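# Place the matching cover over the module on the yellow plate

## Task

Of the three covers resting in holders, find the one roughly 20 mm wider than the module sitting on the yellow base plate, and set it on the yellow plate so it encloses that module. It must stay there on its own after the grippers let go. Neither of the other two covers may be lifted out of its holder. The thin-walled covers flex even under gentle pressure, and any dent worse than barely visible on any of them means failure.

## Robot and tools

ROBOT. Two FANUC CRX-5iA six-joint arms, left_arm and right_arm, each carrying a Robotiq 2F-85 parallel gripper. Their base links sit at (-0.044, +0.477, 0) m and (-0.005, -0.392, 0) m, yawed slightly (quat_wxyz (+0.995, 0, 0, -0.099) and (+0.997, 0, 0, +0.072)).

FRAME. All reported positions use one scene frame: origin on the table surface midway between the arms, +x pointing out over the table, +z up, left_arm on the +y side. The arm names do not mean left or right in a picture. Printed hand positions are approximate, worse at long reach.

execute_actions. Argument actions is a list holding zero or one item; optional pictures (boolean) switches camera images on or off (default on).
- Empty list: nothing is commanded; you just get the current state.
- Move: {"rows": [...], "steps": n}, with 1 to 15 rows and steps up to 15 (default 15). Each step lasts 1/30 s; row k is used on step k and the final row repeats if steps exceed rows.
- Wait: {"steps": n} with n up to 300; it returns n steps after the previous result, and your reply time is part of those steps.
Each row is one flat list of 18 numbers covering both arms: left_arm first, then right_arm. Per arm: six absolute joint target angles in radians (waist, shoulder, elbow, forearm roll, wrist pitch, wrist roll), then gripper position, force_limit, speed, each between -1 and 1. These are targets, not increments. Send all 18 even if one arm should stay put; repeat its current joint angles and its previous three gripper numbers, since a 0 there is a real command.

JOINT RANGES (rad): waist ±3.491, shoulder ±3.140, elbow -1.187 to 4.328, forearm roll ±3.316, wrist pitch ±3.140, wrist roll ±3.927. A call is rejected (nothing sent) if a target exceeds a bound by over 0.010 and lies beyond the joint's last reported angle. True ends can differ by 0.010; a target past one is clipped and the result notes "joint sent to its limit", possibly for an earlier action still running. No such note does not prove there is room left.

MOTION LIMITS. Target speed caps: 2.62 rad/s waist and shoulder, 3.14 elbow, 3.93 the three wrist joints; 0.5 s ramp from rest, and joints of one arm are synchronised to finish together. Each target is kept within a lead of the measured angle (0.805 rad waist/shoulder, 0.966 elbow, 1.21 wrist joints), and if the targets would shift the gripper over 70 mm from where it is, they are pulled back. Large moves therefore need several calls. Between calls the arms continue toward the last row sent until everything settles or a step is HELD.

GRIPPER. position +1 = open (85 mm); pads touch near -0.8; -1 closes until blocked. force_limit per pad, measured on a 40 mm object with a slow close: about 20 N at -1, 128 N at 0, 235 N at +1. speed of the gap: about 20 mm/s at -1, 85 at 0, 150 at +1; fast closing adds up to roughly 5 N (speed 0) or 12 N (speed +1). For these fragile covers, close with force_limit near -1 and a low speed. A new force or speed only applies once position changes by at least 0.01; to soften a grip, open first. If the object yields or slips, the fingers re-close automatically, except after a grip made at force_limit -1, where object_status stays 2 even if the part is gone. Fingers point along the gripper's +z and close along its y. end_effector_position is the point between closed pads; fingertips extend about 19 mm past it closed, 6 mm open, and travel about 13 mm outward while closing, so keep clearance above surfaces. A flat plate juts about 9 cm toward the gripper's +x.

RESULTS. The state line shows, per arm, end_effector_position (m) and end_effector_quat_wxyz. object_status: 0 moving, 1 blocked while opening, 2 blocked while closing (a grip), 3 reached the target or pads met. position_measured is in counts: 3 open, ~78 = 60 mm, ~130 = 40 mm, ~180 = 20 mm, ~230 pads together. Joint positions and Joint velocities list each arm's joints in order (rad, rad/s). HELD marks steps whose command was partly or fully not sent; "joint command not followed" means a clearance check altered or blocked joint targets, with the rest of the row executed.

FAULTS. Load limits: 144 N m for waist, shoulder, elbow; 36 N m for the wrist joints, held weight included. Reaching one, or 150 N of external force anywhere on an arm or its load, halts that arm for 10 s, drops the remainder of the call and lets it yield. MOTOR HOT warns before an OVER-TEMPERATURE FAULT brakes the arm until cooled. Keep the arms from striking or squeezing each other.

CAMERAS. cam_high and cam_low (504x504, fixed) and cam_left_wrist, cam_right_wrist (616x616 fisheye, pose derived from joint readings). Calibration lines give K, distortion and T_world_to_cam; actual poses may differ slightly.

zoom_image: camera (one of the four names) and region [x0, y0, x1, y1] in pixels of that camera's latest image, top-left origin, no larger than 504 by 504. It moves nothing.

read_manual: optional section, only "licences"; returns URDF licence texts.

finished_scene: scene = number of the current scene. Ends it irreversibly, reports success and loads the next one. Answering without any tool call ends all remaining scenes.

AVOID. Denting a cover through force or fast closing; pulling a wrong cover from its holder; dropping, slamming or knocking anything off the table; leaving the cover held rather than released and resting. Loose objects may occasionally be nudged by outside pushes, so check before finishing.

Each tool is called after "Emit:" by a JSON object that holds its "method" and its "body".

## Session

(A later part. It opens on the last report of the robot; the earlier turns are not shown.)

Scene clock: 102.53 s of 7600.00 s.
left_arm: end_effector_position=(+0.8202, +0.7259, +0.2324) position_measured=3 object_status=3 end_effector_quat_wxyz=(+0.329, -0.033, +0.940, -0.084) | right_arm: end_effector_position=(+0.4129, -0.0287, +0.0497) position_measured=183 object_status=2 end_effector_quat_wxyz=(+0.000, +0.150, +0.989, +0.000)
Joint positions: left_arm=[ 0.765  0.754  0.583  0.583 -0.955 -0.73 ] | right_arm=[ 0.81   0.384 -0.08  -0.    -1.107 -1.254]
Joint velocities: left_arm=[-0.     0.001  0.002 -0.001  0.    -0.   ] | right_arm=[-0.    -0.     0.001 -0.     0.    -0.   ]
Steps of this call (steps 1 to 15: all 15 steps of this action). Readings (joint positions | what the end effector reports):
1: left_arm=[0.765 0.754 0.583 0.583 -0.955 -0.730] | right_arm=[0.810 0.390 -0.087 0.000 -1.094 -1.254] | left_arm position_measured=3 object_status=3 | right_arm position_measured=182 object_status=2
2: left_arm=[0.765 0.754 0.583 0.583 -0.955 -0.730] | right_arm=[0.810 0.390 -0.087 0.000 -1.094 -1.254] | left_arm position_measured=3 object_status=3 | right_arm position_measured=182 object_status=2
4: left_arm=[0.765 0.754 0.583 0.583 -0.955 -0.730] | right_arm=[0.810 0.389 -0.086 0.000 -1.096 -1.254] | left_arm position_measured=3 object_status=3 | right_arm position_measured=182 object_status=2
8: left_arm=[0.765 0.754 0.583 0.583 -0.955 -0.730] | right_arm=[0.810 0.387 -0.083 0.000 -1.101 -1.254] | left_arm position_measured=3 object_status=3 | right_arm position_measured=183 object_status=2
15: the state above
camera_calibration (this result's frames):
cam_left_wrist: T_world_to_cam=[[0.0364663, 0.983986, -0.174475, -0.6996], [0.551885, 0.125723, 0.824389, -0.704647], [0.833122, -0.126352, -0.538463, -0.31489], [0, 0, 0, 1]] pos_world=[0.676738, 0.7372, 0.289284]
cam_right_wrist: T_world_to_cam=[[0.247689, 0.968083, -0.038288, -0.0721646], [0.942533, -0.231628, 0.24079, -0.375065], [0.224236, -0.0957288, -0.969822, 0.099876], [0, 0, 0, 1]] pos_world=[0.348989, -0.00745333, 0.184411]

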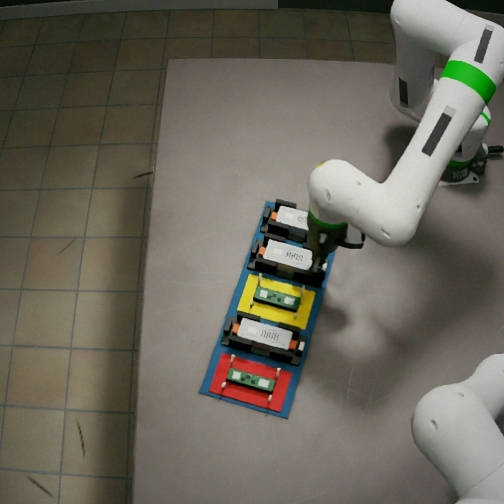

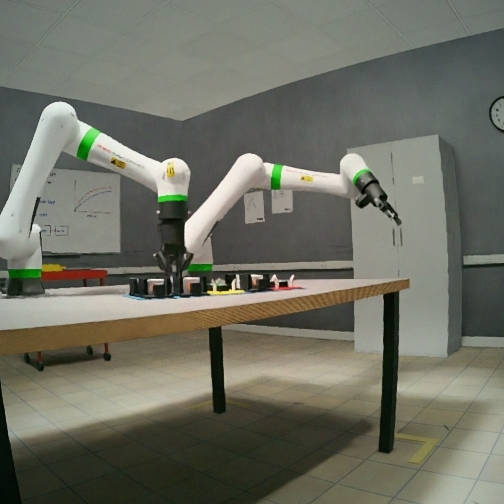

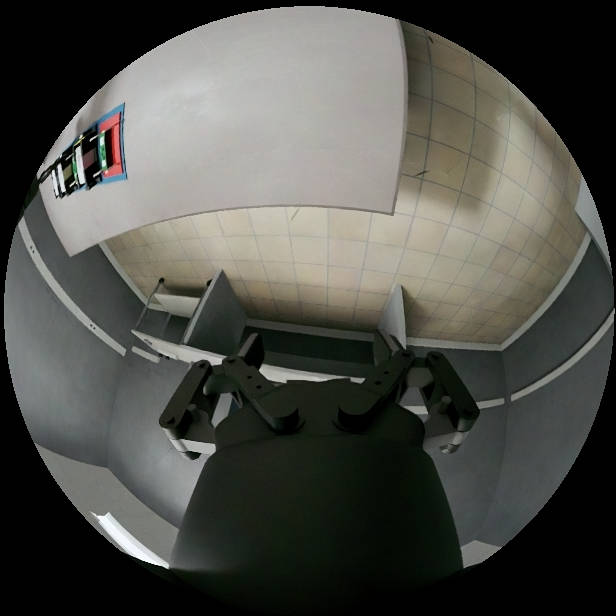

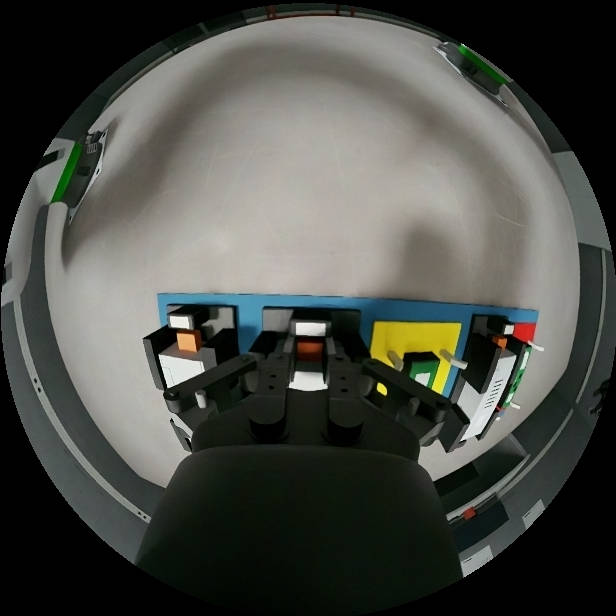

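Emit:
{"method": "execute_actions", "body": {"actions": [{"rows":[[0.765,0.754,0.583,0.583,-0.955,-0.73,1,0,0,0.81,0.384,-0.0795,0,-1.107,-1.2543,-0.2,0,0.5],[0.765,0.754,0.583,0.583,-0.955,-0.73,1,0,0,0.81,0.384,-0.0795,0,-1.107,-1.2543,-0.2,0,0.5],[0.765,0.754,0.583,0.583,-0.955,-0.73,1,0,0,0.81,0.384,-0.0795,0,-1.107,-1.2543,-0.2,0,0.5],[0.765,0.754,0.583,0.583,-0.955,-0.73,1,0,0,0.81,0.384,-0.0795,0,-1.107,-1.2543,-0.2,0,0.5],[0.765,0.754,0.583,0.583,-0.955,-0.73,1,0,0,0.81,0.374,-0.067,0,-1.13,-1.2543,-0.2,0,0.5],[0.765,0.754,0.583,0.583,-0.955,-0.73,1,0,0,0.81,0.374,-0.067,0,-1.13,-1.2543,-0.2,0,0.5],[0.765,0.754,0.583,0.583,-0.955,-0.73,1,0,0,0.81,0.364,-0.0545,0,-1.152,-1.2543,-0.2,0,0.5],[0.765,0.754,0.583,0.583,-0.955,-0.73,1,0,0,0.81,0.364,-0.0545,0,-1.152,-1.2543,-0.2,0,0.5],[0.765,0.754,0.583,0.583,-0.955,-0.73,1,0,0,0.81,0.324,-0.005,0,-1.242,-1.2543,-0.2,0,0.5]]}], "pictures": false}}

Emit:
{"method": "execute_actions", "body": {"actions": [{"rows":[[0.765,0.754,0.583,0.583,-0.955,-0.73,1,0,0,1.041,0.231,-0.374,0.498,-0.99,-1.785,-0.2,0,0.5]]}], "pictures": false}}

Emit:
{"method": "execute_actions", "body": {"actions": [{"rows":[[0.765,0.754,0.583,0.583,-0.955,-0.73,1,0,0,1.041,0.251,-0.399,0.498,-0.9477,-1.785,-0.2,0,0.5]]}]}}

Emit:
{"method": "zoom_image", "body": {"camera": "cam_right_wrist", "region": [230,270,390,420]}}

Scene clock: 109.23 s of 7600.00 s.
left_arm: end_effector_position=(+0.8202, +0.7259, +0.2324) position_measured=3 object_status=3 end_effector_quat_wxyz=(+0.329, -0.033, +0.940, -0.084) | right_arm: end_effector_position=(+0.4124, -0.0292, +0.1112) position_measured=154 object_status=0 end_effector_quat_wxyz=(+0.000, +0.150, +0.989, +0.000)
Joint positions: left_arm=[ 0.765  0.754  0.583  0.583 -0.955 -0.73 ] | right_arm=[ 0.81   0.324 -0.006  0.    -1.24  -1.254]
Joint velocities: left_arm=[ 0.    -0.     0.001  0.     0.001 -0.   ] | right_arm=[-0.002 -0.016  0.023 -0.001 -0.049 -0.001]
Steps of this call (steps 1 to 15: the robot went on to your last target; steps 16 to 90: nothing new was sent; then 3.20 s passed at rest; steps 91 to 105: all 15 steps of this action). Readings (joint positions | what the end effector reports):
91: left_arm=[0.765 0.754 0.583 0.583 -0.955 -0.730] | right_arm=[0.810 0.384 -0.079 -0.000 -1.107 -1.254] | left_arm position_measured=3 object_status=3 | right_arm position_measured=183 object_status=0
92: left_arm=[0.765 0.754 0.583 0.583 -0.955 -0.730] | right_arm=[0.810 0.384 -0.079 -0.000 -1.107 -1.254] | left_arm position_measured=3 object_status=3 | right_arm position_measured=181 object_status=0
94: left_arm=[0.765 0.754 0.583 0.583 -0.955 -0.730] | right_arm=[0.810 0.384 -0.079 -0.000 -1.107 -1.254] | left_arm position_measured=3 object_status=3 | right_arm position_measured=168 object_status=0
98: left_arm=[0.765 0.754 0.583 0.583 -0.955 -0.730] | right_arm=[0.811 0.372 -0.065 -0.002 -1.135 -1.254] | left_arm position_measured=3 object_status=3 | right_arm position_measured=155 object_status=0
105: the state above

Scene clock: 109.73 s of 7600.00 s.
left_arm: end_effector_position=(+0.8202, +0.7259, +0.2324) position_measured=3 object_status=3 end_effector_quat_wxyz=(+0.329, -0.033, +0.940, -0.084) | right_arm: end_effector_position=(+0.4072, -0.0274, +0.0947) position_measured=154 object_status=3 end_effector_quat_wxyz=(+0.200, +0.156, +0.967, -0.030)
Joint positions: left_arm=[ 0.765  0.754  0.583  0.583 -0.955 -0.73 ] | right_arm=[ 1.037  0.233 -0.368  0.489 -0.994 -1.776]
Joint velocities: left_arm=[-0.     0.    -0.001  0.001  0.001 -0.   ] | right_arm=[ 0.15  -0.059 -0.24   0.322  0.161 -0.342]
Steps of this call (steps 1 to 15: all 15 steps of this action). Readings (joint positions | what the end effector reports):
1: left_arm=[0.765 0.754 0.583 0.583 -0.955 -0.730] | right_arm=[0.810 0.324 -0.006 0.001 -1.241 -1.255] | left_arm position_measured=3 object_status=3 | right_arm position_measured=154 object_status=3
2: left_arm=[0.765 0.754 0.583 0.583 -0.955 -0.730] | right_arm=[0.813 0.323 -0.010 0.008 -1.238 -1.262] | left_arm position_measured=3 object_status=3 | right_arm position_measured=154 object_status=3
4: left_arm=[0.765 0.754 0.583 0.583 -0.955 -0.730] | right_arm=[0.831 0.315 -0.038 0.045 -1.218 -1.302] | left_arm position_measured=3 object_status=3 | right_arm position_measured=154 object_status=3
8: left_arm=[0.765 0.754 0.583 0.583 -0.955 -0.730] | right_arm=[0.911 0.282 -0.166 0.218 -1.131 -1.487] | left_arm position_measured=3 object_status=3 | right_arm position_measured=154 object_status=3
15: the state above

Scene clock: 110.23 s of 7600.00 s.
left_arm: end_effector_position=(+0.8202, +0.7259, +0.2324) position_measured=3 object_status=3 end_effector_quat_wxyz=(+0.329, -0.033, +0.940, -0.084) | right_arm: end_effector_position=(+0.4028, -0.0266, +0.0737) position_measured=154 object_status=3 end_effector_quat_wxyz=(+0.196, +0.147, +0.969, -0.030)
Joint positions: left_arm=[ 0.765  0.754  0.583  0.583 -0.955 -0.73 ] | right_arm=[ 1.041  0.251 -0.399  0.498 -0.948 -1.785]
Joint velocities: left_arm=[0.    0.    0.002 0.001 0.    0.   ] | right_arm=[ 0.     0.    -0.    -0.     0.001 -0.001]
Steps of this call (steps 1 to 15: all 15 steps of this action). Readings (joint positions | what the end effector reports):
1: left_arm=[0.765 0.754 0.583 0.583 -0.955 -0.730] | right_arm=[1.040 0.232 -0.374 0.496 -0.990 -1.783] | left_arm position_measured=3 object_status=3 | right_arm position_measured=154 object_status=3
2: left_arm=[0.765 0.754 0.583 0.583 -0.955 -0.730] | right_arm=[1.041 0.234 -0.381 0.498 -0.980 -1.785] | left_arm position_measured=3 object_status=3 | right_arm position_measured=154 object_status=3
4: left_arm=[0.765 0.754 0.583 0.583 -0.955 -0.730] | right_arm=[1.041 0.247 -0.395 0.498 -0.955 -1.785] | left_arm position_measured=3 object_status=3 | right_arm position_measured=154 object_status=3
8: left_arm=[0.765 0.754 0.583 0.583 -0.955 -0.730] | right_arm=[1.041 0.251 -0.399 0.498 -0.948 -1.785] | left_arm position_measured=3 object_status=3 | right_arm position_measured=154 object_status=3
15: the state above
camera_calibration (this result's frames):
cam_left_wrist: T_world_to_cam=[[0.0364664, 0.983986, -0.174475, -0.6996], [0.551885, 0.125723, 0.824388, -0.704647], [0.833122, -0.126353, -0.538463, -0.31489], [0, 0, 0, 1]] pos_world=[0.676738, 0.7372, 0.289284]
cam_right_wrist: T_world_to_cam=[[0.265518, 0.962504, -0.0555493, -0.0768197], [0.780197, -0.180663, 0.598877, -0.330422], [0.566386, -0.202352, -0.798912, -0.0275671], [0, 0, 0, 1]] pos_world=[0.293804, 0.00866597, 0.171591]

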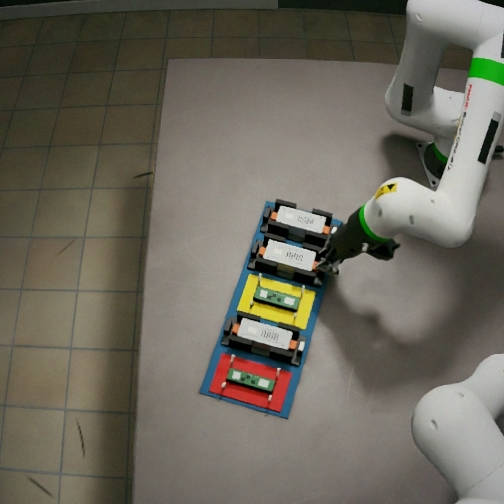

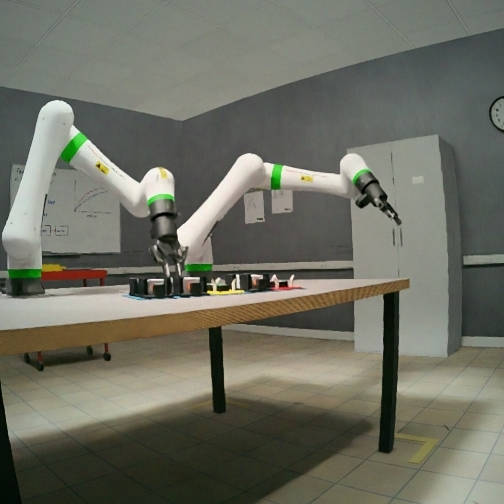

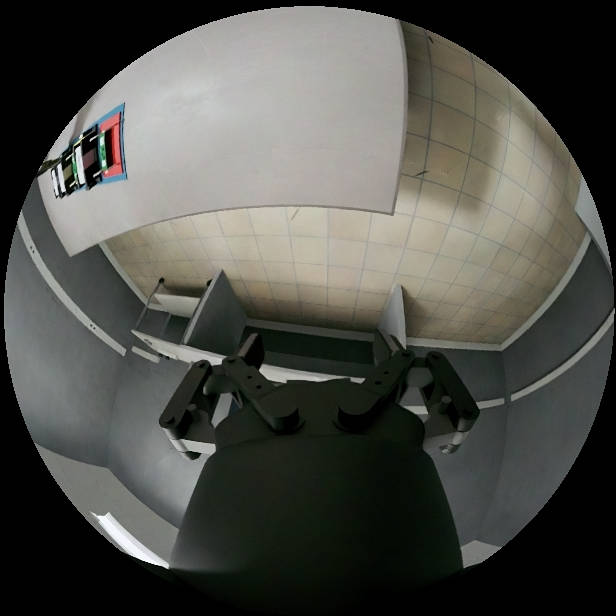

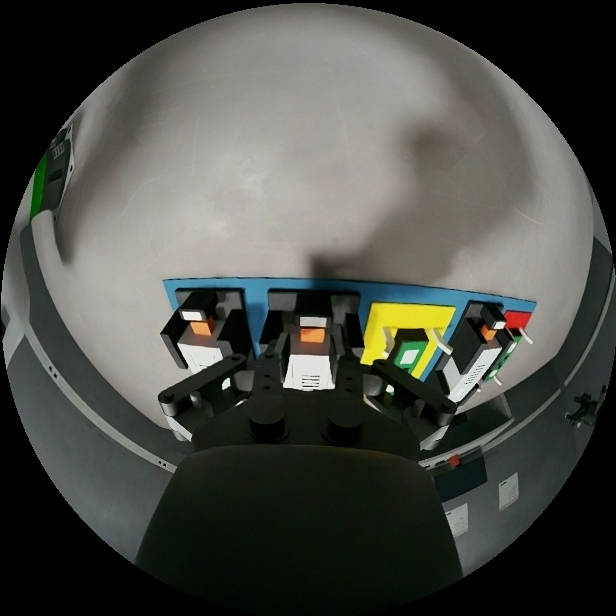

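Region (230, 270, 390, 420) of cam_right_wrist's 616x616 image, scaled by 3.150, with more detail than that image has; it fills the top 472 rows of this view, and the rest is white.

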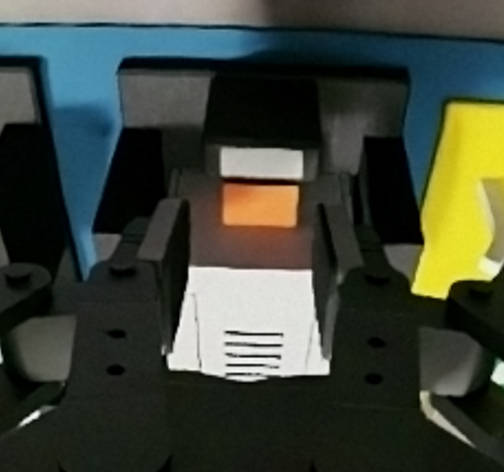

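Emit:
{"method": "execute_actions", "body": {"actions": [{"rows":[[0.765,0.754,0.583,0.583,-0.955,-0.73,1,0,0,1.04,0.262,-0.409,0.506,-0.929,-1.797,-0.2,0,0.5],[0.765,0.754,0.583,0.583,-0.955,-0.73,1,0,0,1.04,0.262,-0.409,0.506,-0.929,-1.797,-0.2,0,0.5],[0.765,0.754,0.583,0.583,-0.955,-0.73,1,0,0,1.039,0.2725,-0.42,0.514,-0.91,-1.81,-0.2,0,0.5],[0.765,0.754,0.583,0.583,-0.955,-0.73,1,0,0,1.039,0.2725,-0.42,0.514,-0.91,-1.81,-0.2,0,0.5],[0.765,0.754,0.583,0.583,-0.955,-0.73,1,0,0,1.038,0.283,-0.43,0.522,-0.891,-1.822,-0.2,0,0.5],[0.765,0.754,0.583,0.583,-0.955,-0.73,1,0,0,1.038,0.283,-0.43,0.522,-0.891,-1.822,-0.2,0,0.5],[0.765,0.754,0.583,0.583,-0.955,-0.73,1,0,0,1.0369,0.2939,-0.4404,0.5306,-0.8725,-1.8345,-0.2,0,0.5]]}]}}

Emit:
{"method": "zoom_image", "body": {"camera": "cam_right_wrist", "region": [230,270,390,420]}}

Scene clock: 113.93 s of 7600.00 s.
left_arm: end_effector_position=(+0.8202, +0.7259, +0.2324) position_measured=3 object_status=3 end_effector_quat_wxyz=(+0.329, -0.033, +0.940, -0.084) | right_arm: end_effector_position=(+0.4026, -0.0265, +0.0406) position_measured=154 object_status=3 end_effector_quat_wxyz=(+0.196, +0.147, +0.969, -0.030)
Joint positions: left_arm=[ 0.765  0.754  0.583  0.583 -0.955 -0.73 ] | right_arm=[ 1.037  0.294 -0.44   0.531 -0.872 -1.834]
Joint velocities: left_arm=[-0.001 -0.    -0.001 -0.001  0.     0.   ] | right_arm=[-0.001  0.001 -0.001 -0.001  0.001 -0.   ]
Steps of this call (steps 1 to 15: the robot went on to your last target; steps 16 to 90: nothing new was sent; then 0.20 s passed at rest; steps 91 to 105: all 15 steps of this action). Readings (joint positions | what the end effector reports):
91: left_arm=[0.765 0.754 0.583 0.583 -0.955 -0.730] | right_arm=[1.041 0.251 -0.399 0.498 -0.947 -1.786] | left_arm position_measured=3 object_status=3 | right_arm position_measured=154 object_status=3
92: left_arm=[0.765 0.754 0.583 0.583 -0.955 -0.730] | right_arm=[1.041 0.255 -0.403 0.501 -0.940 -1.790] | left_arm position_measured=3 object_status=3 | right_arm position_measured=154 object_status=3
94: left_arm=[0.765 0.754 0.583 0.583 -0.955 -0.730] | right_arm=[1.040 0.264 -0.412 0.508 -0.924 -1.800] | left_arm position_measured=3 object_status=3 | right_arm position_measured=154 object_status=3
98: left_arm=[0.765 0.754 0.583 0.583 -0.955 -0.730] | right_arm=[1.038 0.285 -0.432 0.524 -0.887 -1.824] | left_arm position_measured=3 object_status=3 | right_arm position_measured=154 object_status=3
105: the state above
camera_calibration (this result's frames):
cam_left_wrist: T_world_to_cam=[[0.0364662, 0.983986, -0.174475, -0.6996], [0.551885, 0.125723, 0.824389, -0.704647], [0.833122, -0.126352, -0.538463, -0.31489], [0, 0, 0, 1]] pos_world=[0.676738, 0.7372, 0.289284]
cam_right_wrist: T_world_to_cam=[[0.265716, 0.962491, -0.0548211, -0.078851], [0.78007, -0.181245, 0.598867, -0.310406], [0.566468, -0.201893, -0.79897, -0.0538988], [0, 0, 0, 1]] pos_world=[0.293622, 0.00875207, 0.138506]

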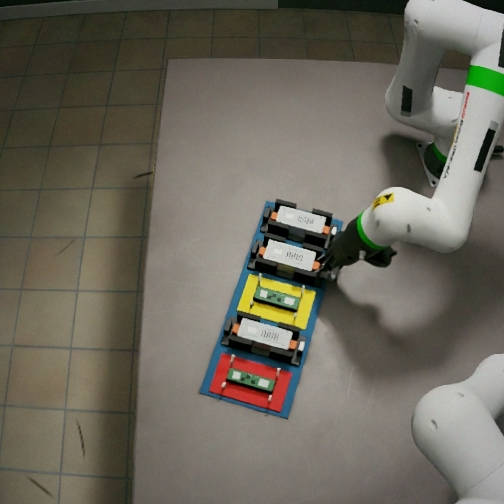

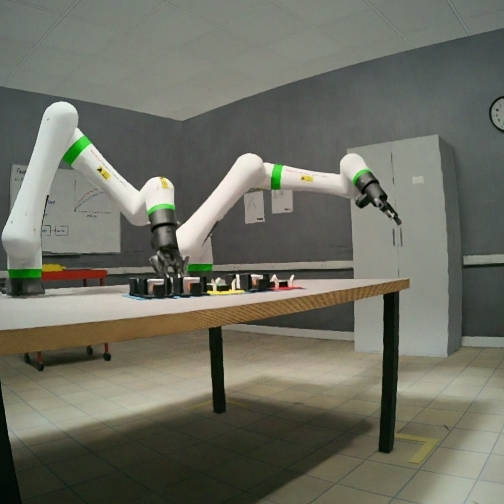

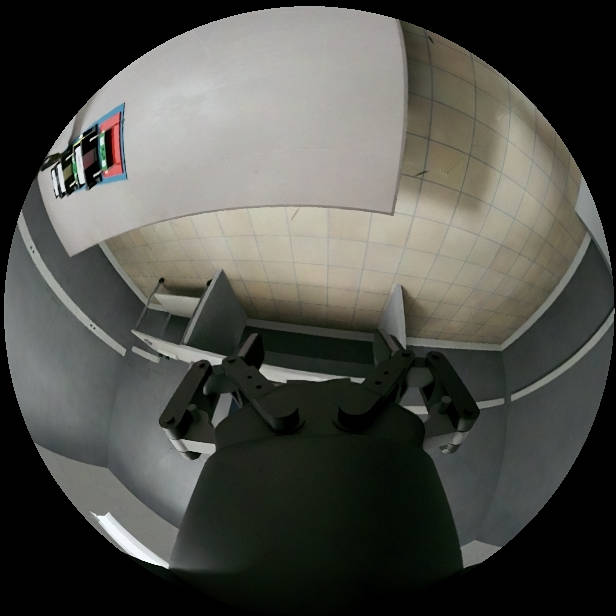

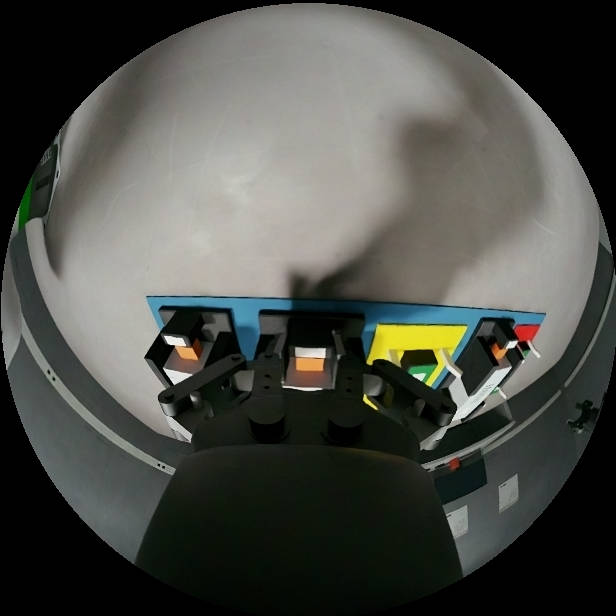

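Region (230, 270, 390, 420) of cam_right_wrist's 616x616 image, scaled by 3.150, with more detail than that image has; it fills the top 472 rows of this view, and the rest is white.

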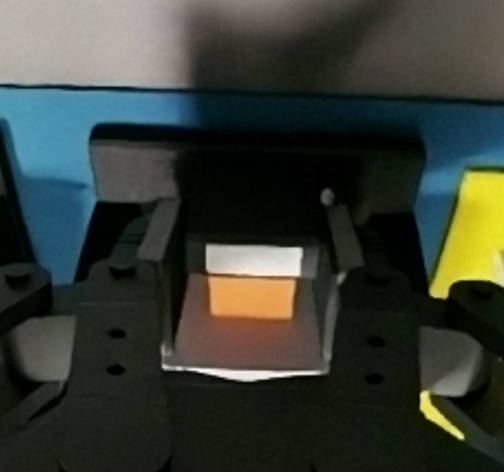

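Emit:
{"method": "execute_actions", "body": {"actions": [{"rows":[[0.765,0.754,0.583,0.583,-0.955,-0.73,1,0,0,1.0327,0.2963,-0.4371,0.5306,-0.8733,-1.8305,-0.2,0,0.5],[0.765,0.754,0.583,0.583,-0.955,-0.73,1,0,0,1.0327,0.2963,-0.4371,0.5306,-0.8733,-1.8305,-0.2,0,0.5],[0.765,0.754,0.583,0.583,-0.955,-0.73,1,0,0,1.0327,0.2963,-0.4371,0.5306,-0.8733,-1.8305,-0.2,0,0.5],[0.765,0.754,0.583,0.583,-0.955,-0.73,1,0,0,1.0306,0.2975,-0.4355,0.5306,-0.8737,-1.8285,-0.2,0,0.5],[0.765,0.754,0.583,0.583,-0.955,-0.73,1,0,0,1.0306,0.2975,-0.4355,0.5306,-0.8737,-1.8285,-0.2,0,0.5],[0.765,0.754,0.583,0.583,-0.955,-0.73,1,0,0,1.0306,0.2975,-0.4355,0.5306,-0.8737,-1.8285,-0.2,0,0.5],[0.765,0.754,0.583,0.583,-0.955,-0.73,1,0,0,1.0285,0.2987,-0.4338,0.5306,-0.8741,-1.8265,-0.2,0,0.5]],"steps":12}], "pictures": false}}

Emit:
{"method": "execute_actions", "body": {"actions": [{"rows":[[0.765,0.754,0.583,0.583,-0.955,-0.73,1,0,0,1.0264,0.2999,-0.4322,0.5306,-0.8745,-1.8245,-0.2,0,0.5]],"steps":8}], "pictures": false}}

Emit:
{"method": "execute_actions", "body": {"actions": [{"rows":[[0.765,0.754,0.583,0.583,-0.955,-0.73,1,0,0,1.0243,0.3011,-0.4305,0.5306,-0.8749,-1.8225,-0.2,0,0.5]],"steps":8}]}}

Emit:
{"method": "zoom_image", "body": {"camera": "cam_right_wrist", "region": [230,270,390,420]}}

Scene clock: 116.83 s of 7600.00 s.
left_arm: end_effector_position=(+0.8202, +0.7259, +0.2324) position_measured=3 object_status=3 end_effector_quat_wxyz=(+0.329, -0.033, +0.940, -0.084) | right_arm: end_effector_position=(+0.4067, -0.0280, +0.0405) position_measured=154 object_status=3 end_effector_quat_wxyz=(+0.196, +0.147, +0.969, -0.031)
Joint positions: left_arm=[ 0.765  0.754  0.583  0.583 -0.955 -0.73 ] | right_arm=[ 1.029  0.299 -0.434  0.531 -0.874 -1.827]
Joint velocities: left_arm=[ 0.001 -0.     0.     0.001  0.001  0.   ] | right_arm=[-0.001  0.     0.001  0.    -0.     0.001]
Steps of this call (steps 1 to 15: the robot went on to your last target; steps 16 to 75: nothing new was sent; steps 76 to 87: all 12 steps of this action). Readings (joint positions | what the end effector reports):
76: left_arm=[0.765 0.754 0.583 0.583 -0.955 -0.730] | right_arm=[1.036 0.294 -0.440 0.531 -0.873 -1.835] | left_arm position_measured=3 object_status=3 | right_arm position_measured=154 object_status=3
77: left_arm=[0.765 0.754 0.583 0.583 -0.955 -0.730] | right_arm=[1.035 0.295 -0.439 0.530 -0.873 -1.834] | left_arm position_measured=3 object_status=3 | right_arm position_measured=154 object_status=3
79: left_arm=[0.765 0.754 0.583 0.583 -0.955 -0.730] | right_arm=[1.033 0.296 -0.438 0.530 -0.873 -1.831] | left_arm position_measured=3 object_status=3 | right_arm position_measured=154 object_status=3
83: left_arm=[0.765 0.754 0.583 0.583 -0.955 -0.730] | right_arm=[1.030 0.298 -0.435 0.530 -0.874 -1.828] | left_arm position_measured=3 object_status=3 | right_arm position_measured=154 object_status=3
87: the state above

Scene clock: 117.10 s of 7600.00 s.
left_arm: end_effector_position=(+0.8202, +0.7259, +0.2324) position_measured=3 object_status=3 end_effector_quat_wxyz=(+0.329, -0.033, +0.940, -0.084) | right_arm: end_effector_position=(+0.4077, -0.0283, +0.0406) position_measured=154 object_status=3 end_effector_quat_wxyz=(+0.196, +0.148, +0.969, -0.032)
Joint positions: left_arm=[ 0.765  0.754  0.583  0.583 -0.955 -0.73 ] | right_arm=[ 1.026  0.3   -0.432  0.531 -0.875 -1.825]
Joint velocities: left_arm=[-0.001  0.    -0.001 -0.     0.    -0.   ] | right_arm=[-0.001  0.     0.     0.    -0.     0.001]
Steps of this call (steps 1 to 8: all 8 steps of this action). Readings (joint positions | what the end effector reports):
1: left_arm=[0.765 0.754 0.583 0.583 -0.955 -0.730] | right_arm=[1.028 0.299 -0.434 0.531 -0.874 -1.826] | left_arm position_measured=3 object_status=3 | right_arm position_measured=154 object_status=3
2: left_arm=[0.765 0.754 0.583 0.583 -0.955 -0.730] | right_arm=[1.027 0.299 -0.433 0.531 -0.874 -1.825] | left_arm position_measured=3 object_status=3 | right_arm position_measured=154 object_status=3
4: left_arm=[0.765 0.754 0.583 0.583 -0.955 -0.730] | right_arm=[1.027 0.300 -0.432 0.531 -0.875 -1.825] | left_arm position_measured=3 object_status=3 | right_arm position_measured=154 object_status=3
8: the state above

Scene clock: 117.37 s of 7600.00 s.
left_arm: end_effector_position=(+0.8202, +0.7259, +0.2324) position_measured=3 object_status=3 end_effector_quat_wxyz=(+0.329, -0.033, +0.940, -0.084) | right_arm: end_effector_position=(+0.4088, -0.0287, +0.0407) position_measured=154 object_status=3 end_effector_quat_wxyz=(+0.196, +0.148, +0.969, -0.032)
Joint positions: left_arm=[ 0.765  0.754  0.583  0.583 -0.955 -0.73 ] | right_arm=[ 1.024  0.301 -0.431  0.531 -0.875 -1.823]
Joint velocities: left_arm=[-0.001 -0.     0.001 -0.     0.    -0.   ] | right_arm=[0.    0.    0.    0.    0.    0.001]
Steps of this call (steps 1 to 8: all 8 steps of this action). Readings (joint positions | what the end effector reports):
1: left_arm=[0.765 0.754 0.583 0.583 -0.955 -0.730] | right_arm=[1.026 0.300 -0.432 0.531 -0.875 -1.824] | left_arm position_measured=3 object_status=3 | right_arm position_measured=154 object_status=3
2: left_arm=[0.765 0.754 0.583 0.583 -0.955 -0.730] | right_arm=[1.025 0.301 -0.431 0.531 -0.875 -1.823] | left_arm position_measured=3 object_status=3 | right_arm position_measured=154 object_status=3
4: left_arm=[0.765 0.754 0.583 0.583 -0.955 -0.730] | right_arm=[1.024 0.301 -0.431 0.531 -0.875 -1.823] | left_arm position_measured=3 object_status=3 | right_arm position_measured=154 object_status=3
8: the state above
camera_calibration (this result's frames):
cam_left_wrist: T_world_to_cam=[[0.0364663, 0.983986, -0.174475, -0.6996], [0.551885, 0.125723, 0.824388, -0.704647], [0.833122, -0.126352, -0.538463, -0.31489], [0, 0, 0, 1]] pos_world=[0.676738, 0.7372, 0.289284]
cam_right_wrist: T_world_to_cam=[[0.268264, 0.961515, -0.0593573, -0.0792844], [0.779947, -0.180615, 0.599217, -0.315602], [0.565435, -0.207044, -0.798383, -0.0575575], [0, 0, 0, 1]] pos_world=[0.299967, 0.00731388, 0.138455]

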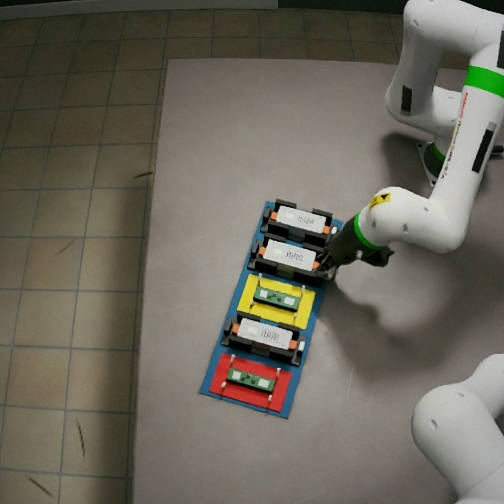

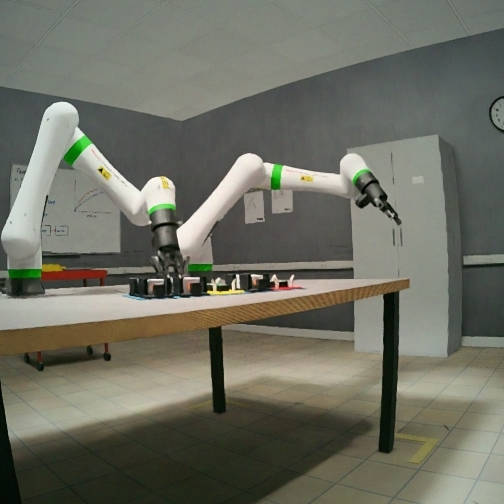

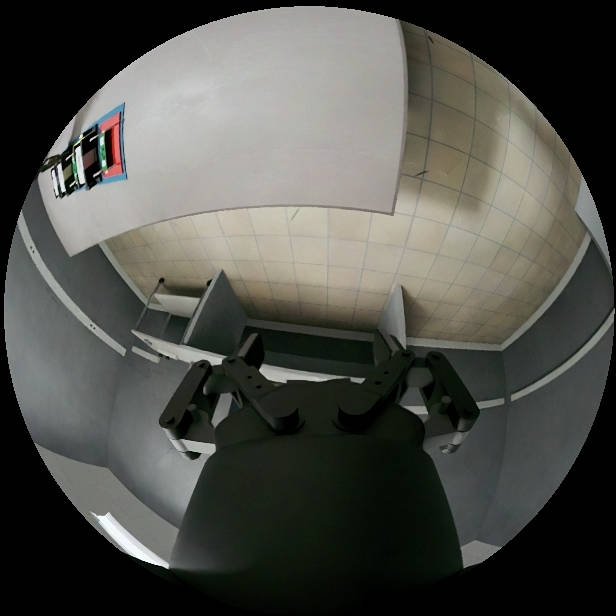

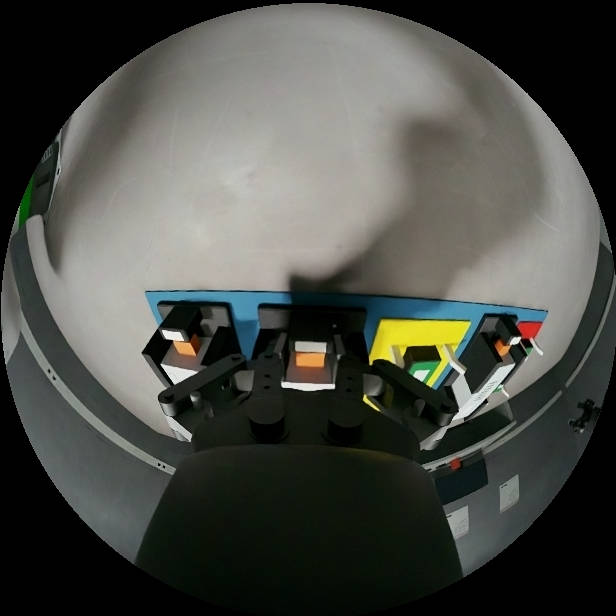

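Region (230, 270, 390, 420) of cam_right_wrist's 616x616 image, scaled by 3.150, with more detail than that image has; it fills the top 472 rows of this view, and the rest is white.

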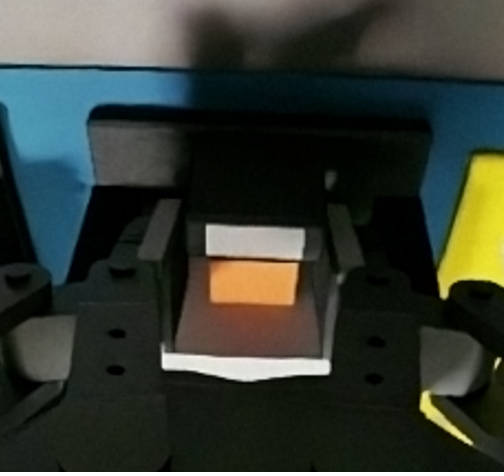

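Emit:
{"method": "execute_actions", "body": {"actions": [{"rows":[[0.765,0.754,0.583,0.583,-0.955,-0.73,1,0,0,1.0222,0.3023,-0.4289,0.5306,-0.8753,-1.8205,-0.2,0,0.5]],"steps":8}], "pictures": false}}

Emit:
{"method": "execute_actions", "body": {"actions": [{"rows":[[0.765,0.754,0.583,0.583,-0.955,-0.73,1,0,0,1.0201,0.3035,-0.4272,0.5306,-0.8757,-1.8185,-0.2,0,0.5]],"steps":8}], "pictures": false}}

Emit:
{"method": "execute_actions", "body": {"actions": [{"rows":[[0.765,0.754,0.583,0.583,-0.955,-0.73,1,0,0,1.018,0.3047,-0.4256,0.5306,-0.8761,-1.8165,-0.2,0,0.5]],"steps":8}]}}

Emit:
{"method": "zoom_image", "body": {"camera": "cam_right_wrist", "region": [230,270,390,420]}}

Scene clock: 119.30 s of 7600.00 s.
left_arm: end_effector_position=(+0.8202, +0.7259, +0.2324) position_measured=3 object_status=3 end_effector_quat_wxyz=(+0.329, -0.033, +0.940, -0.084) | right_arm: end_effector_position=(+0.4098, -0.0290, +0.0407) position_measured=154 object_status=3 end_effector_quat_wxyz=(+0.196, +0.148, +0.969, -0.033)
Joint positions: left_arm=[ 0.765  0.754  0.583  0.583 -0.955 -0.73 ] | right_arm=[ 1.022  0.302 -0.429  0.531 -0.875 -1.821]
Joint velocities: left_arm=[ 0.     0.    -0.    -0.     0.001  0.   ] | right_arm=[ 0.     0.     0.    -0.    -0.     0.002]
Steps of this call (steps 1 to 15: the robot went on to your last target; steps 16 to 50: nothing new was sent; steps 51 to 58: all 8 steps of this action). Readings (joint positions | what the end effector reports):
51: left_arm=[0.765 0.754 0.583 0.583 -0.955 -0.730] | right_arm=[1.024 0.301 -0.430 0.531 -0.875 -1.822] | left_arm position_measured=3 object_status=3 | right_arm position_measured=154 object_status=3
52: left_arm=[0.765 0.754 0.583 0.583 -0.955 -0.730] | right_arm=[1.023 0.302 -0.430 0.531 -0.875 -1.821] | left_arm position_measured=3 object_status=3 | right_arm position_measured=154 object_status=3
54: left_arm=[0.765 0.754 0.583 0.583 -0.955 -0.730] | right_arm=[1.022 0.302 -0.429 0.531 -0.875 -1.821] | left_arm position_measured=3 object_status=3 | right_arm position_measured=154 object_status=3
58: the state above

Scene clock: 119.57 s of 7600.00 s.
left_arm: end_effector_position=(+0.8202, +0.7259, +0.2324) position_measured=3 object_status=3 end_effector_quat_wxyz=(+0.329, -0.033, +0.940, -0.084) | right_arm: end_effector_position=(+0.4108, -0.0293, +0.0407) position_measured=154 object_status=3 end_effector_quat_wxyz=(+0.196, +0.148, +0.969, -0.033)
Joint positions: left_arm=[ 0.765  0.754  0.583  0.583 -0.955 -0.73 ] | right_arm=[ 1.02   0.303 -0.427  0.531 -0.876 -1.819]
Joint velocities: left_arm=[ 0.001 -0.    -0.001 -0.001  0.    -0.   ] | right_arm=[-0.001  0.    -0.     0.001 -0.    -0.001]
Steps of this call (steps 1 to 8: all 8 steps of this action). Readings (joint positions | what the end effector reports):
1: left_arm=[0.765 0.754 0.583 0.583 -0.955 -0.730] | right_arm=[1.022 0.302 -0.429 0.531 -0.875 -1.820] | left_arm position_measured=3 object_status=3 | right_arm position_measured=154 object_status=3
2: left_arm=[0.765 0.754 0.583 0.583 -0.955 -0.730] | right_arm=[1.021 0.303 -0.428 0.531 -0.876 -1.819] | left_arm position_measured=3 object_status=3 | right_arm position_measured=154 object_status=3
4: left_arm=[0.765 0.754 0.583 0.583 -0.955 -0.730] | right_arm=[1.020 0.303 -0.427 0.531 -0.876 -1.819] | left_arm position_measured=3 object_status=3 | right_arm position_measured=154 object_status=3
8: the state above

Scene clock: 119.83 s of 7600.00 s.
left_arm: end_effector_position=(+0.8202, +0.7259, +0.2324) position_measured=3 object_status=3 end_effector_quat_wxyz=(+0.329, -0.033, +0.940, -0.084) | right_arm: end_effector_position=(+0.4118, -0.0297, +0.0407) position_measured=154 object_status=3 end_effector_quat_wxyz=(+0.196, +0.148, +0.969, -0.033)
Joint positions: left_arm=[ 0.765  0.754  0.583  0.583 -0.955 -0.73 ] | right_arm=[ 1.018  0.305 -0.426  0.53  -0.876 -1.817]
Joint velocities: left_arm=[ 0.001  0.     0.001 -0.     0.001  0.   ] | right_arm=[-0.001  0.     0.001  0.    -0.     0.002]
Steps of this call (steps 1 to 8: all 8 steps of this action). Readings (joint positions | what the end effector reports):
1: left_arm=[0.765 0.754 0.583 0.583 -0.955 -0.730] | right_arm=[1.020 0.304 -0.427 0.531 -0.876 -1.818] | left_arm position_measured=3 object_status=3 | right_arm position_measured=154 object_status=3
2: left_arm=[0.765 0.754 0.583 0.583 -0.955 -0.730] | right_arm=[1.019 0.304 -0.426 0.531 -0.876 -1.817] | left_arm position_measured=3 object_status=3 | right_arm position_measured=154 object_status=3
4: left_arm=[0.765 0.754 0.583 0.583 -0.955 -0.730] | right_arm=[1.018 0.305 -0.426 0.530 -0.876 -1.817] | left_arm position_measured=3 object_status=3 | right_arm position_measured=154 object_status=3
8: the state above
camera_calibration (this result's frames):
cam_left_wrist: T_world_to_cam=[[0.0364663, 0.983986, -0.174475, -0.6996], [0.551885, 0.125723, 0.824389, -0.704647], [0.833122, -0.126352, -0.538463, -0.31489], [0, 0, 0, 1]] pos_world=[0.676738, 0.7372, 0.289284]
cam_right_wrist: T_world_to_cam=[[0.269395, 0.961069, -0.0614235, -0.0795088], [0.779967, -0.18033, 0.599277, -0.318153], [0.56487, -0.20935, -0.798182, -0.0592568], [0, 0, 0, 1]] pos_world=[0.303041, 0.00663555, 0.138481]

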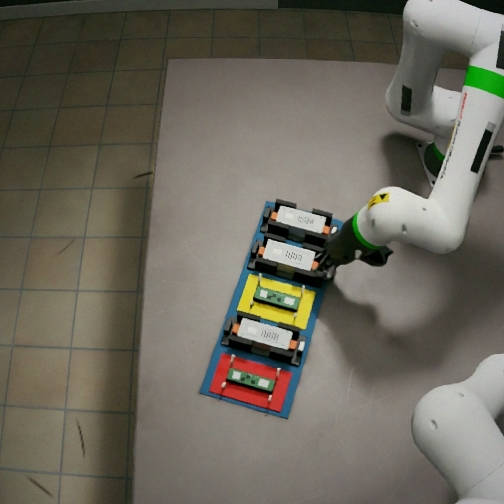

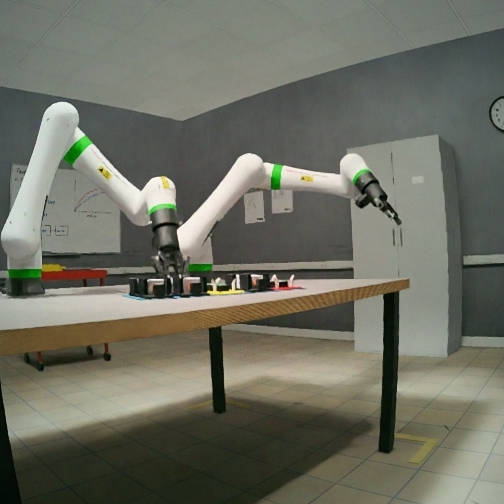

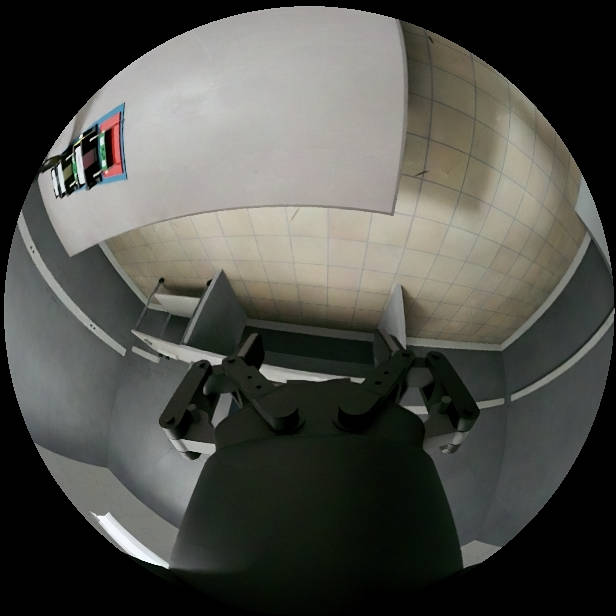

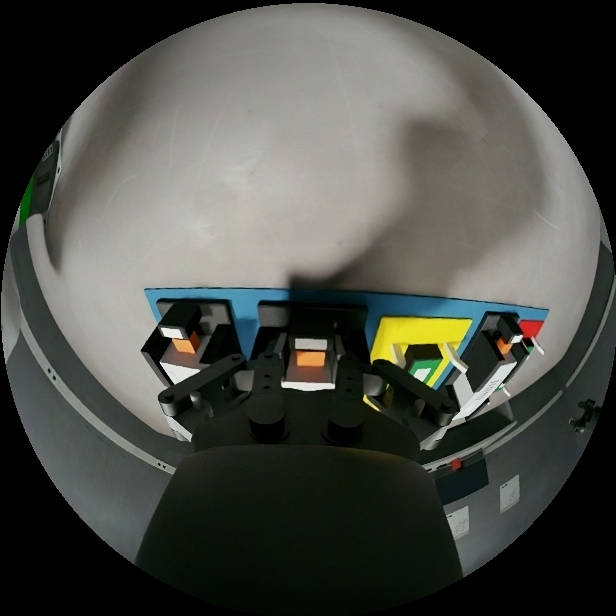

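Region (230, 270, 390, 420) of cam_right_wrist's 616x616 image, scaled by 3.150, with more detail than that image has; it fills the top 472 rows of this view, and the rest is white.

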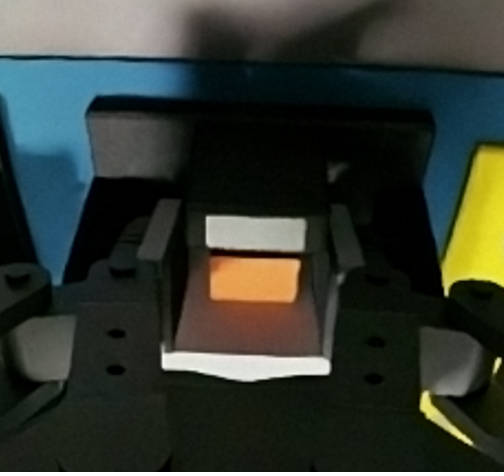

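Emit:
{"method": "execute_actions", "body": {"actions": [{"rows":[[0.765,0.754,0.583,0.583,-0.955,-0.73,1,0,0,1.0165,0.3056,-0.4244,0.5306,-0.8764,-1.815,-0.2,0,0.5]],"steps":8}], "pictures": false}}

Emit:
{"method": "execute_actions", "body": {"actions": [{"rows":[[0.765,0.754,0.583,0.583,-0.955,-0.73,1,0,0,1.015,0.3065,-0.4232,0.5306,-0.8767,-1.8135,-0.2,0,0.5]],"steps":8}]}}

Emit:
{"method": "zoom_image", "body": {"camera": "cam_right_wrist", "region": [230,270,390,420]}}

Emit:
{"method": "zoom_image", "body": {"camera": "cam_high", "region": [240,225,350,295]}}

Scene clock: 121.77 s of 7600.00 s.
left_arm: end_effector_position=(+0.8202, +0.7259, +0.2324) position_measured=3 object_status=3 end_effector_quat_wxyz=(+0.329, -0.033, +0.940, -0.084) | right_arm: end_effector_position=(+0.4126, -0.0299, +0.0407) position_measured=154 object_status=3 end_effector_quat_wxyz=(+0.196, +0.148, +0.969, -0.034)
Joint positions: left_arm=[ 0.765  0.754  0.583  0.583 -0.955 -0.73 ] | right_arm=[ 1.017  0.306 -0.424  0.531 -0.876 -1.815]
Joint velocities: left_arm=[-0.     0.    -0.001 -0.     0.    -0.   ] | right_arm=[-0.     0.     0.    -0.     0.    -0.001]
Steps of this call (steps 1 to 15: the robot went on to your last target; steps 16 to 50: nothing new was sent; steps 51 to 58: all 8 steps of this action). Readings (joint positions | what the end effector reports):
51: left_arm=[0.765 0.754 0.583 0.583 -0.955 -0.730] | right_arm=[1.018 0.305 -0.425 0.531 -0.876 -1.816] | left_arm position_measured=3 object_status=3 | right_arm position_measured=154 object_status=3
52: left_arm=[0.765 0.754 0.583 0.583 -0.955 -0.730] | right_arm=[1.017 0.305 -0.425 0.531 -0.876 -1.816] | left_arm position_measured=3 object_status=3 | right_arm position_measured=154 object_status=3
54: left_arm=[0.765 0.754 0.583 0.583 -0.955 -0.730] | right_arm=[1.017 0.306 -0.425 0.531 -0.876 -1.815] | left_arm position_measured=3 object_status=3 | right_arm position_measured=154 object_status=3
58: the state above

Scene clock: 122.03 s of 7600.00 s.
left_arm: end_effector_position=(+0.8202, +0.7259, +0.2324) position_measured=3 object_status=3 end_effector_quat_wxyz=(+0.329, -0.033, +0.940, -0.084) | right_arm: end_effector_position=(+0.4133, -0.0302, +0.0408) position_measured=154 object_status=3 end_effector_quat_wxyz=(+0.196, +0.148, +0.969, -0.034)
Joint positions: left_arm=[ 0.765  0.754  0.583  0.583 -0.955 -0.73 ] | right_arm=[ 1.015  0.306 -0.423  0.531 -0.877 -1.814]
Joint velocities: left_arm=[-0.     0.     0.001 -0.001 -0.     0.   ] | right_arm=[-0.001  0.     0.    -0.    -0.    -0.001]
Steps of this call (steps 1 to 8: all 8 steps of this action). Readings (joint positions | what the end effector reports):
1: left_arm=[0.765 0.754 0.583 0.583 -0.955 -0.730] | right_arm=[1.016 0.306 -0.424 0.531 -0.876 -1.815] | left_arm position_measured=3 object_status=3 | right_arm position_measured=154 object_status=3
2: left_arm=[0.765 0.754 0.583 0.583 -0.955 -0.730] | right_arm=[1.016 0.306 -0.424 0.531 -0.877 -1.814] | left_arm position_measured=3 object_status=3 | right_arm position_measured=154 object_status=3
4: left_arm=[0.765 0.754 0.583 0.583 -0.955 -0.730] | right_arm=[1.015 0.306 -0.423 0.531 -0.877 -1.814] | left_arm position_measured=3 object_status=3 | right_arm position_measured=154 object_status=3
8: the state above
camera_calibration (this result's frames):
cam_left_wrist: T_world_to_cam=[[0.0364662, 0.983986, -0.174475, -0.6996], [0.551885, 0.125723, 0.824389, -0.704647], [0.833122, -0.126353, -0.538463, -0.31489], [0, 0, 0, 1]] pos_world=[0.676738, 0.7372, 0.289284]
cam_right_wrist: T_world_to_cam=[[0.269787, 0.960888, -0.0625212, -0.0795576], [0.779927, -0.179976, 0.599435, -0.319442], [0.564738, -0.210482, -0.797978, -0.0601553], [0, 0, 0, 1]] pos_world=[0.304577, 0.00629252, 0.138508]

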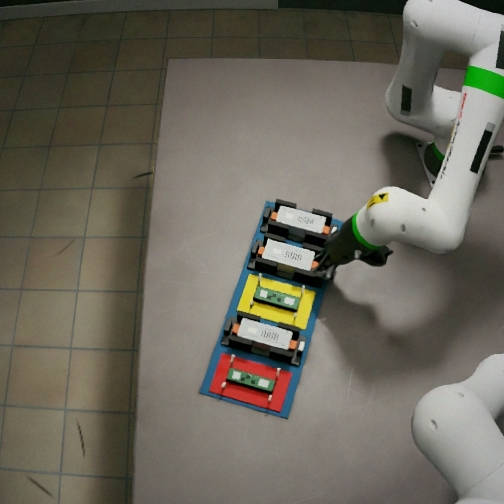

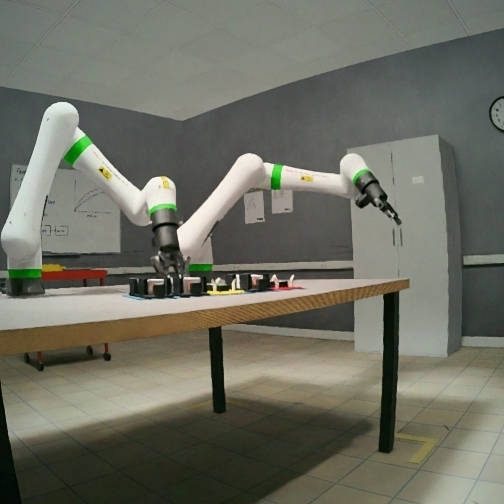

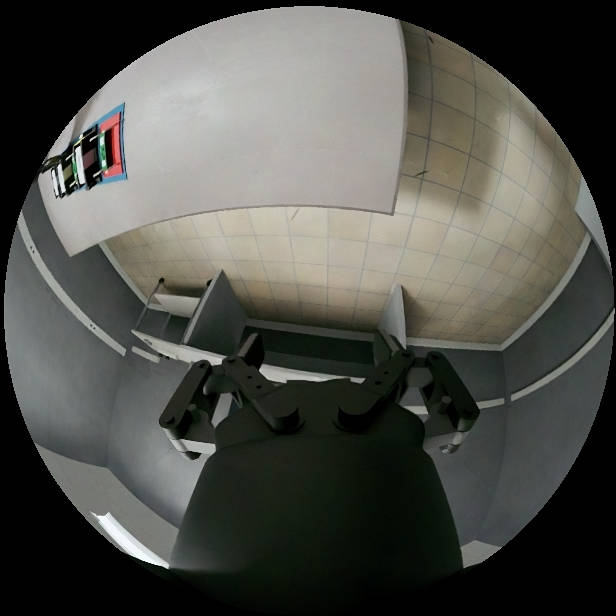

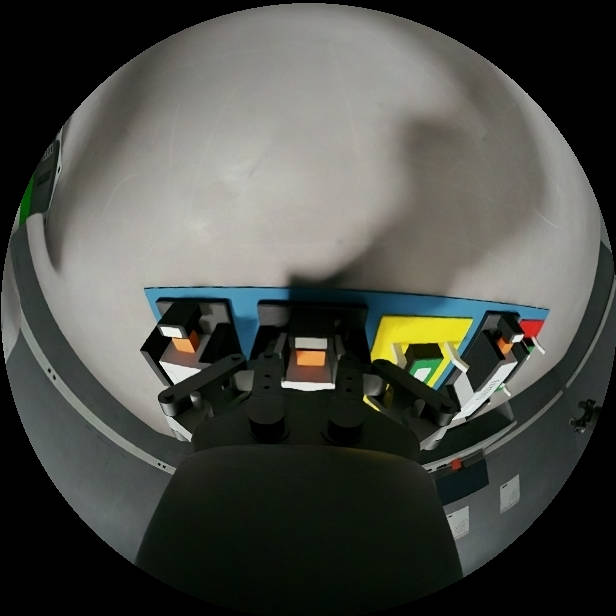

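Region (230, 270, 390, 420) of cam_right_wrist's 616x616 image, scaled by 3.150, with more detail than that image has; it fills the top 472 rows of this view, and the rest is white.

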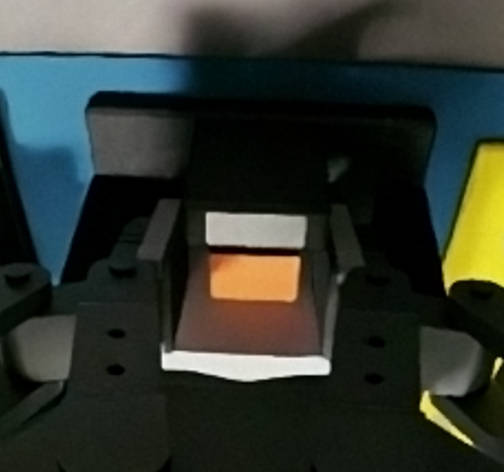

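Region (240, 225, 350, 295) of cam_high's 504x504 image, scaled by 4.582, with more detail than that image has; it fills the top 321 rows of this view, and the rest is white.

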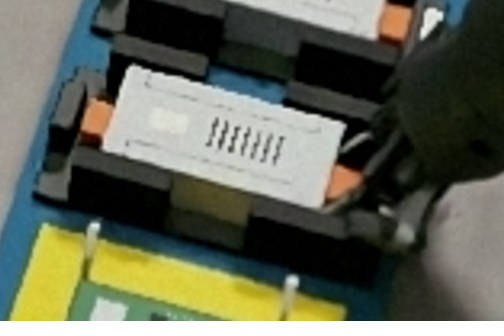

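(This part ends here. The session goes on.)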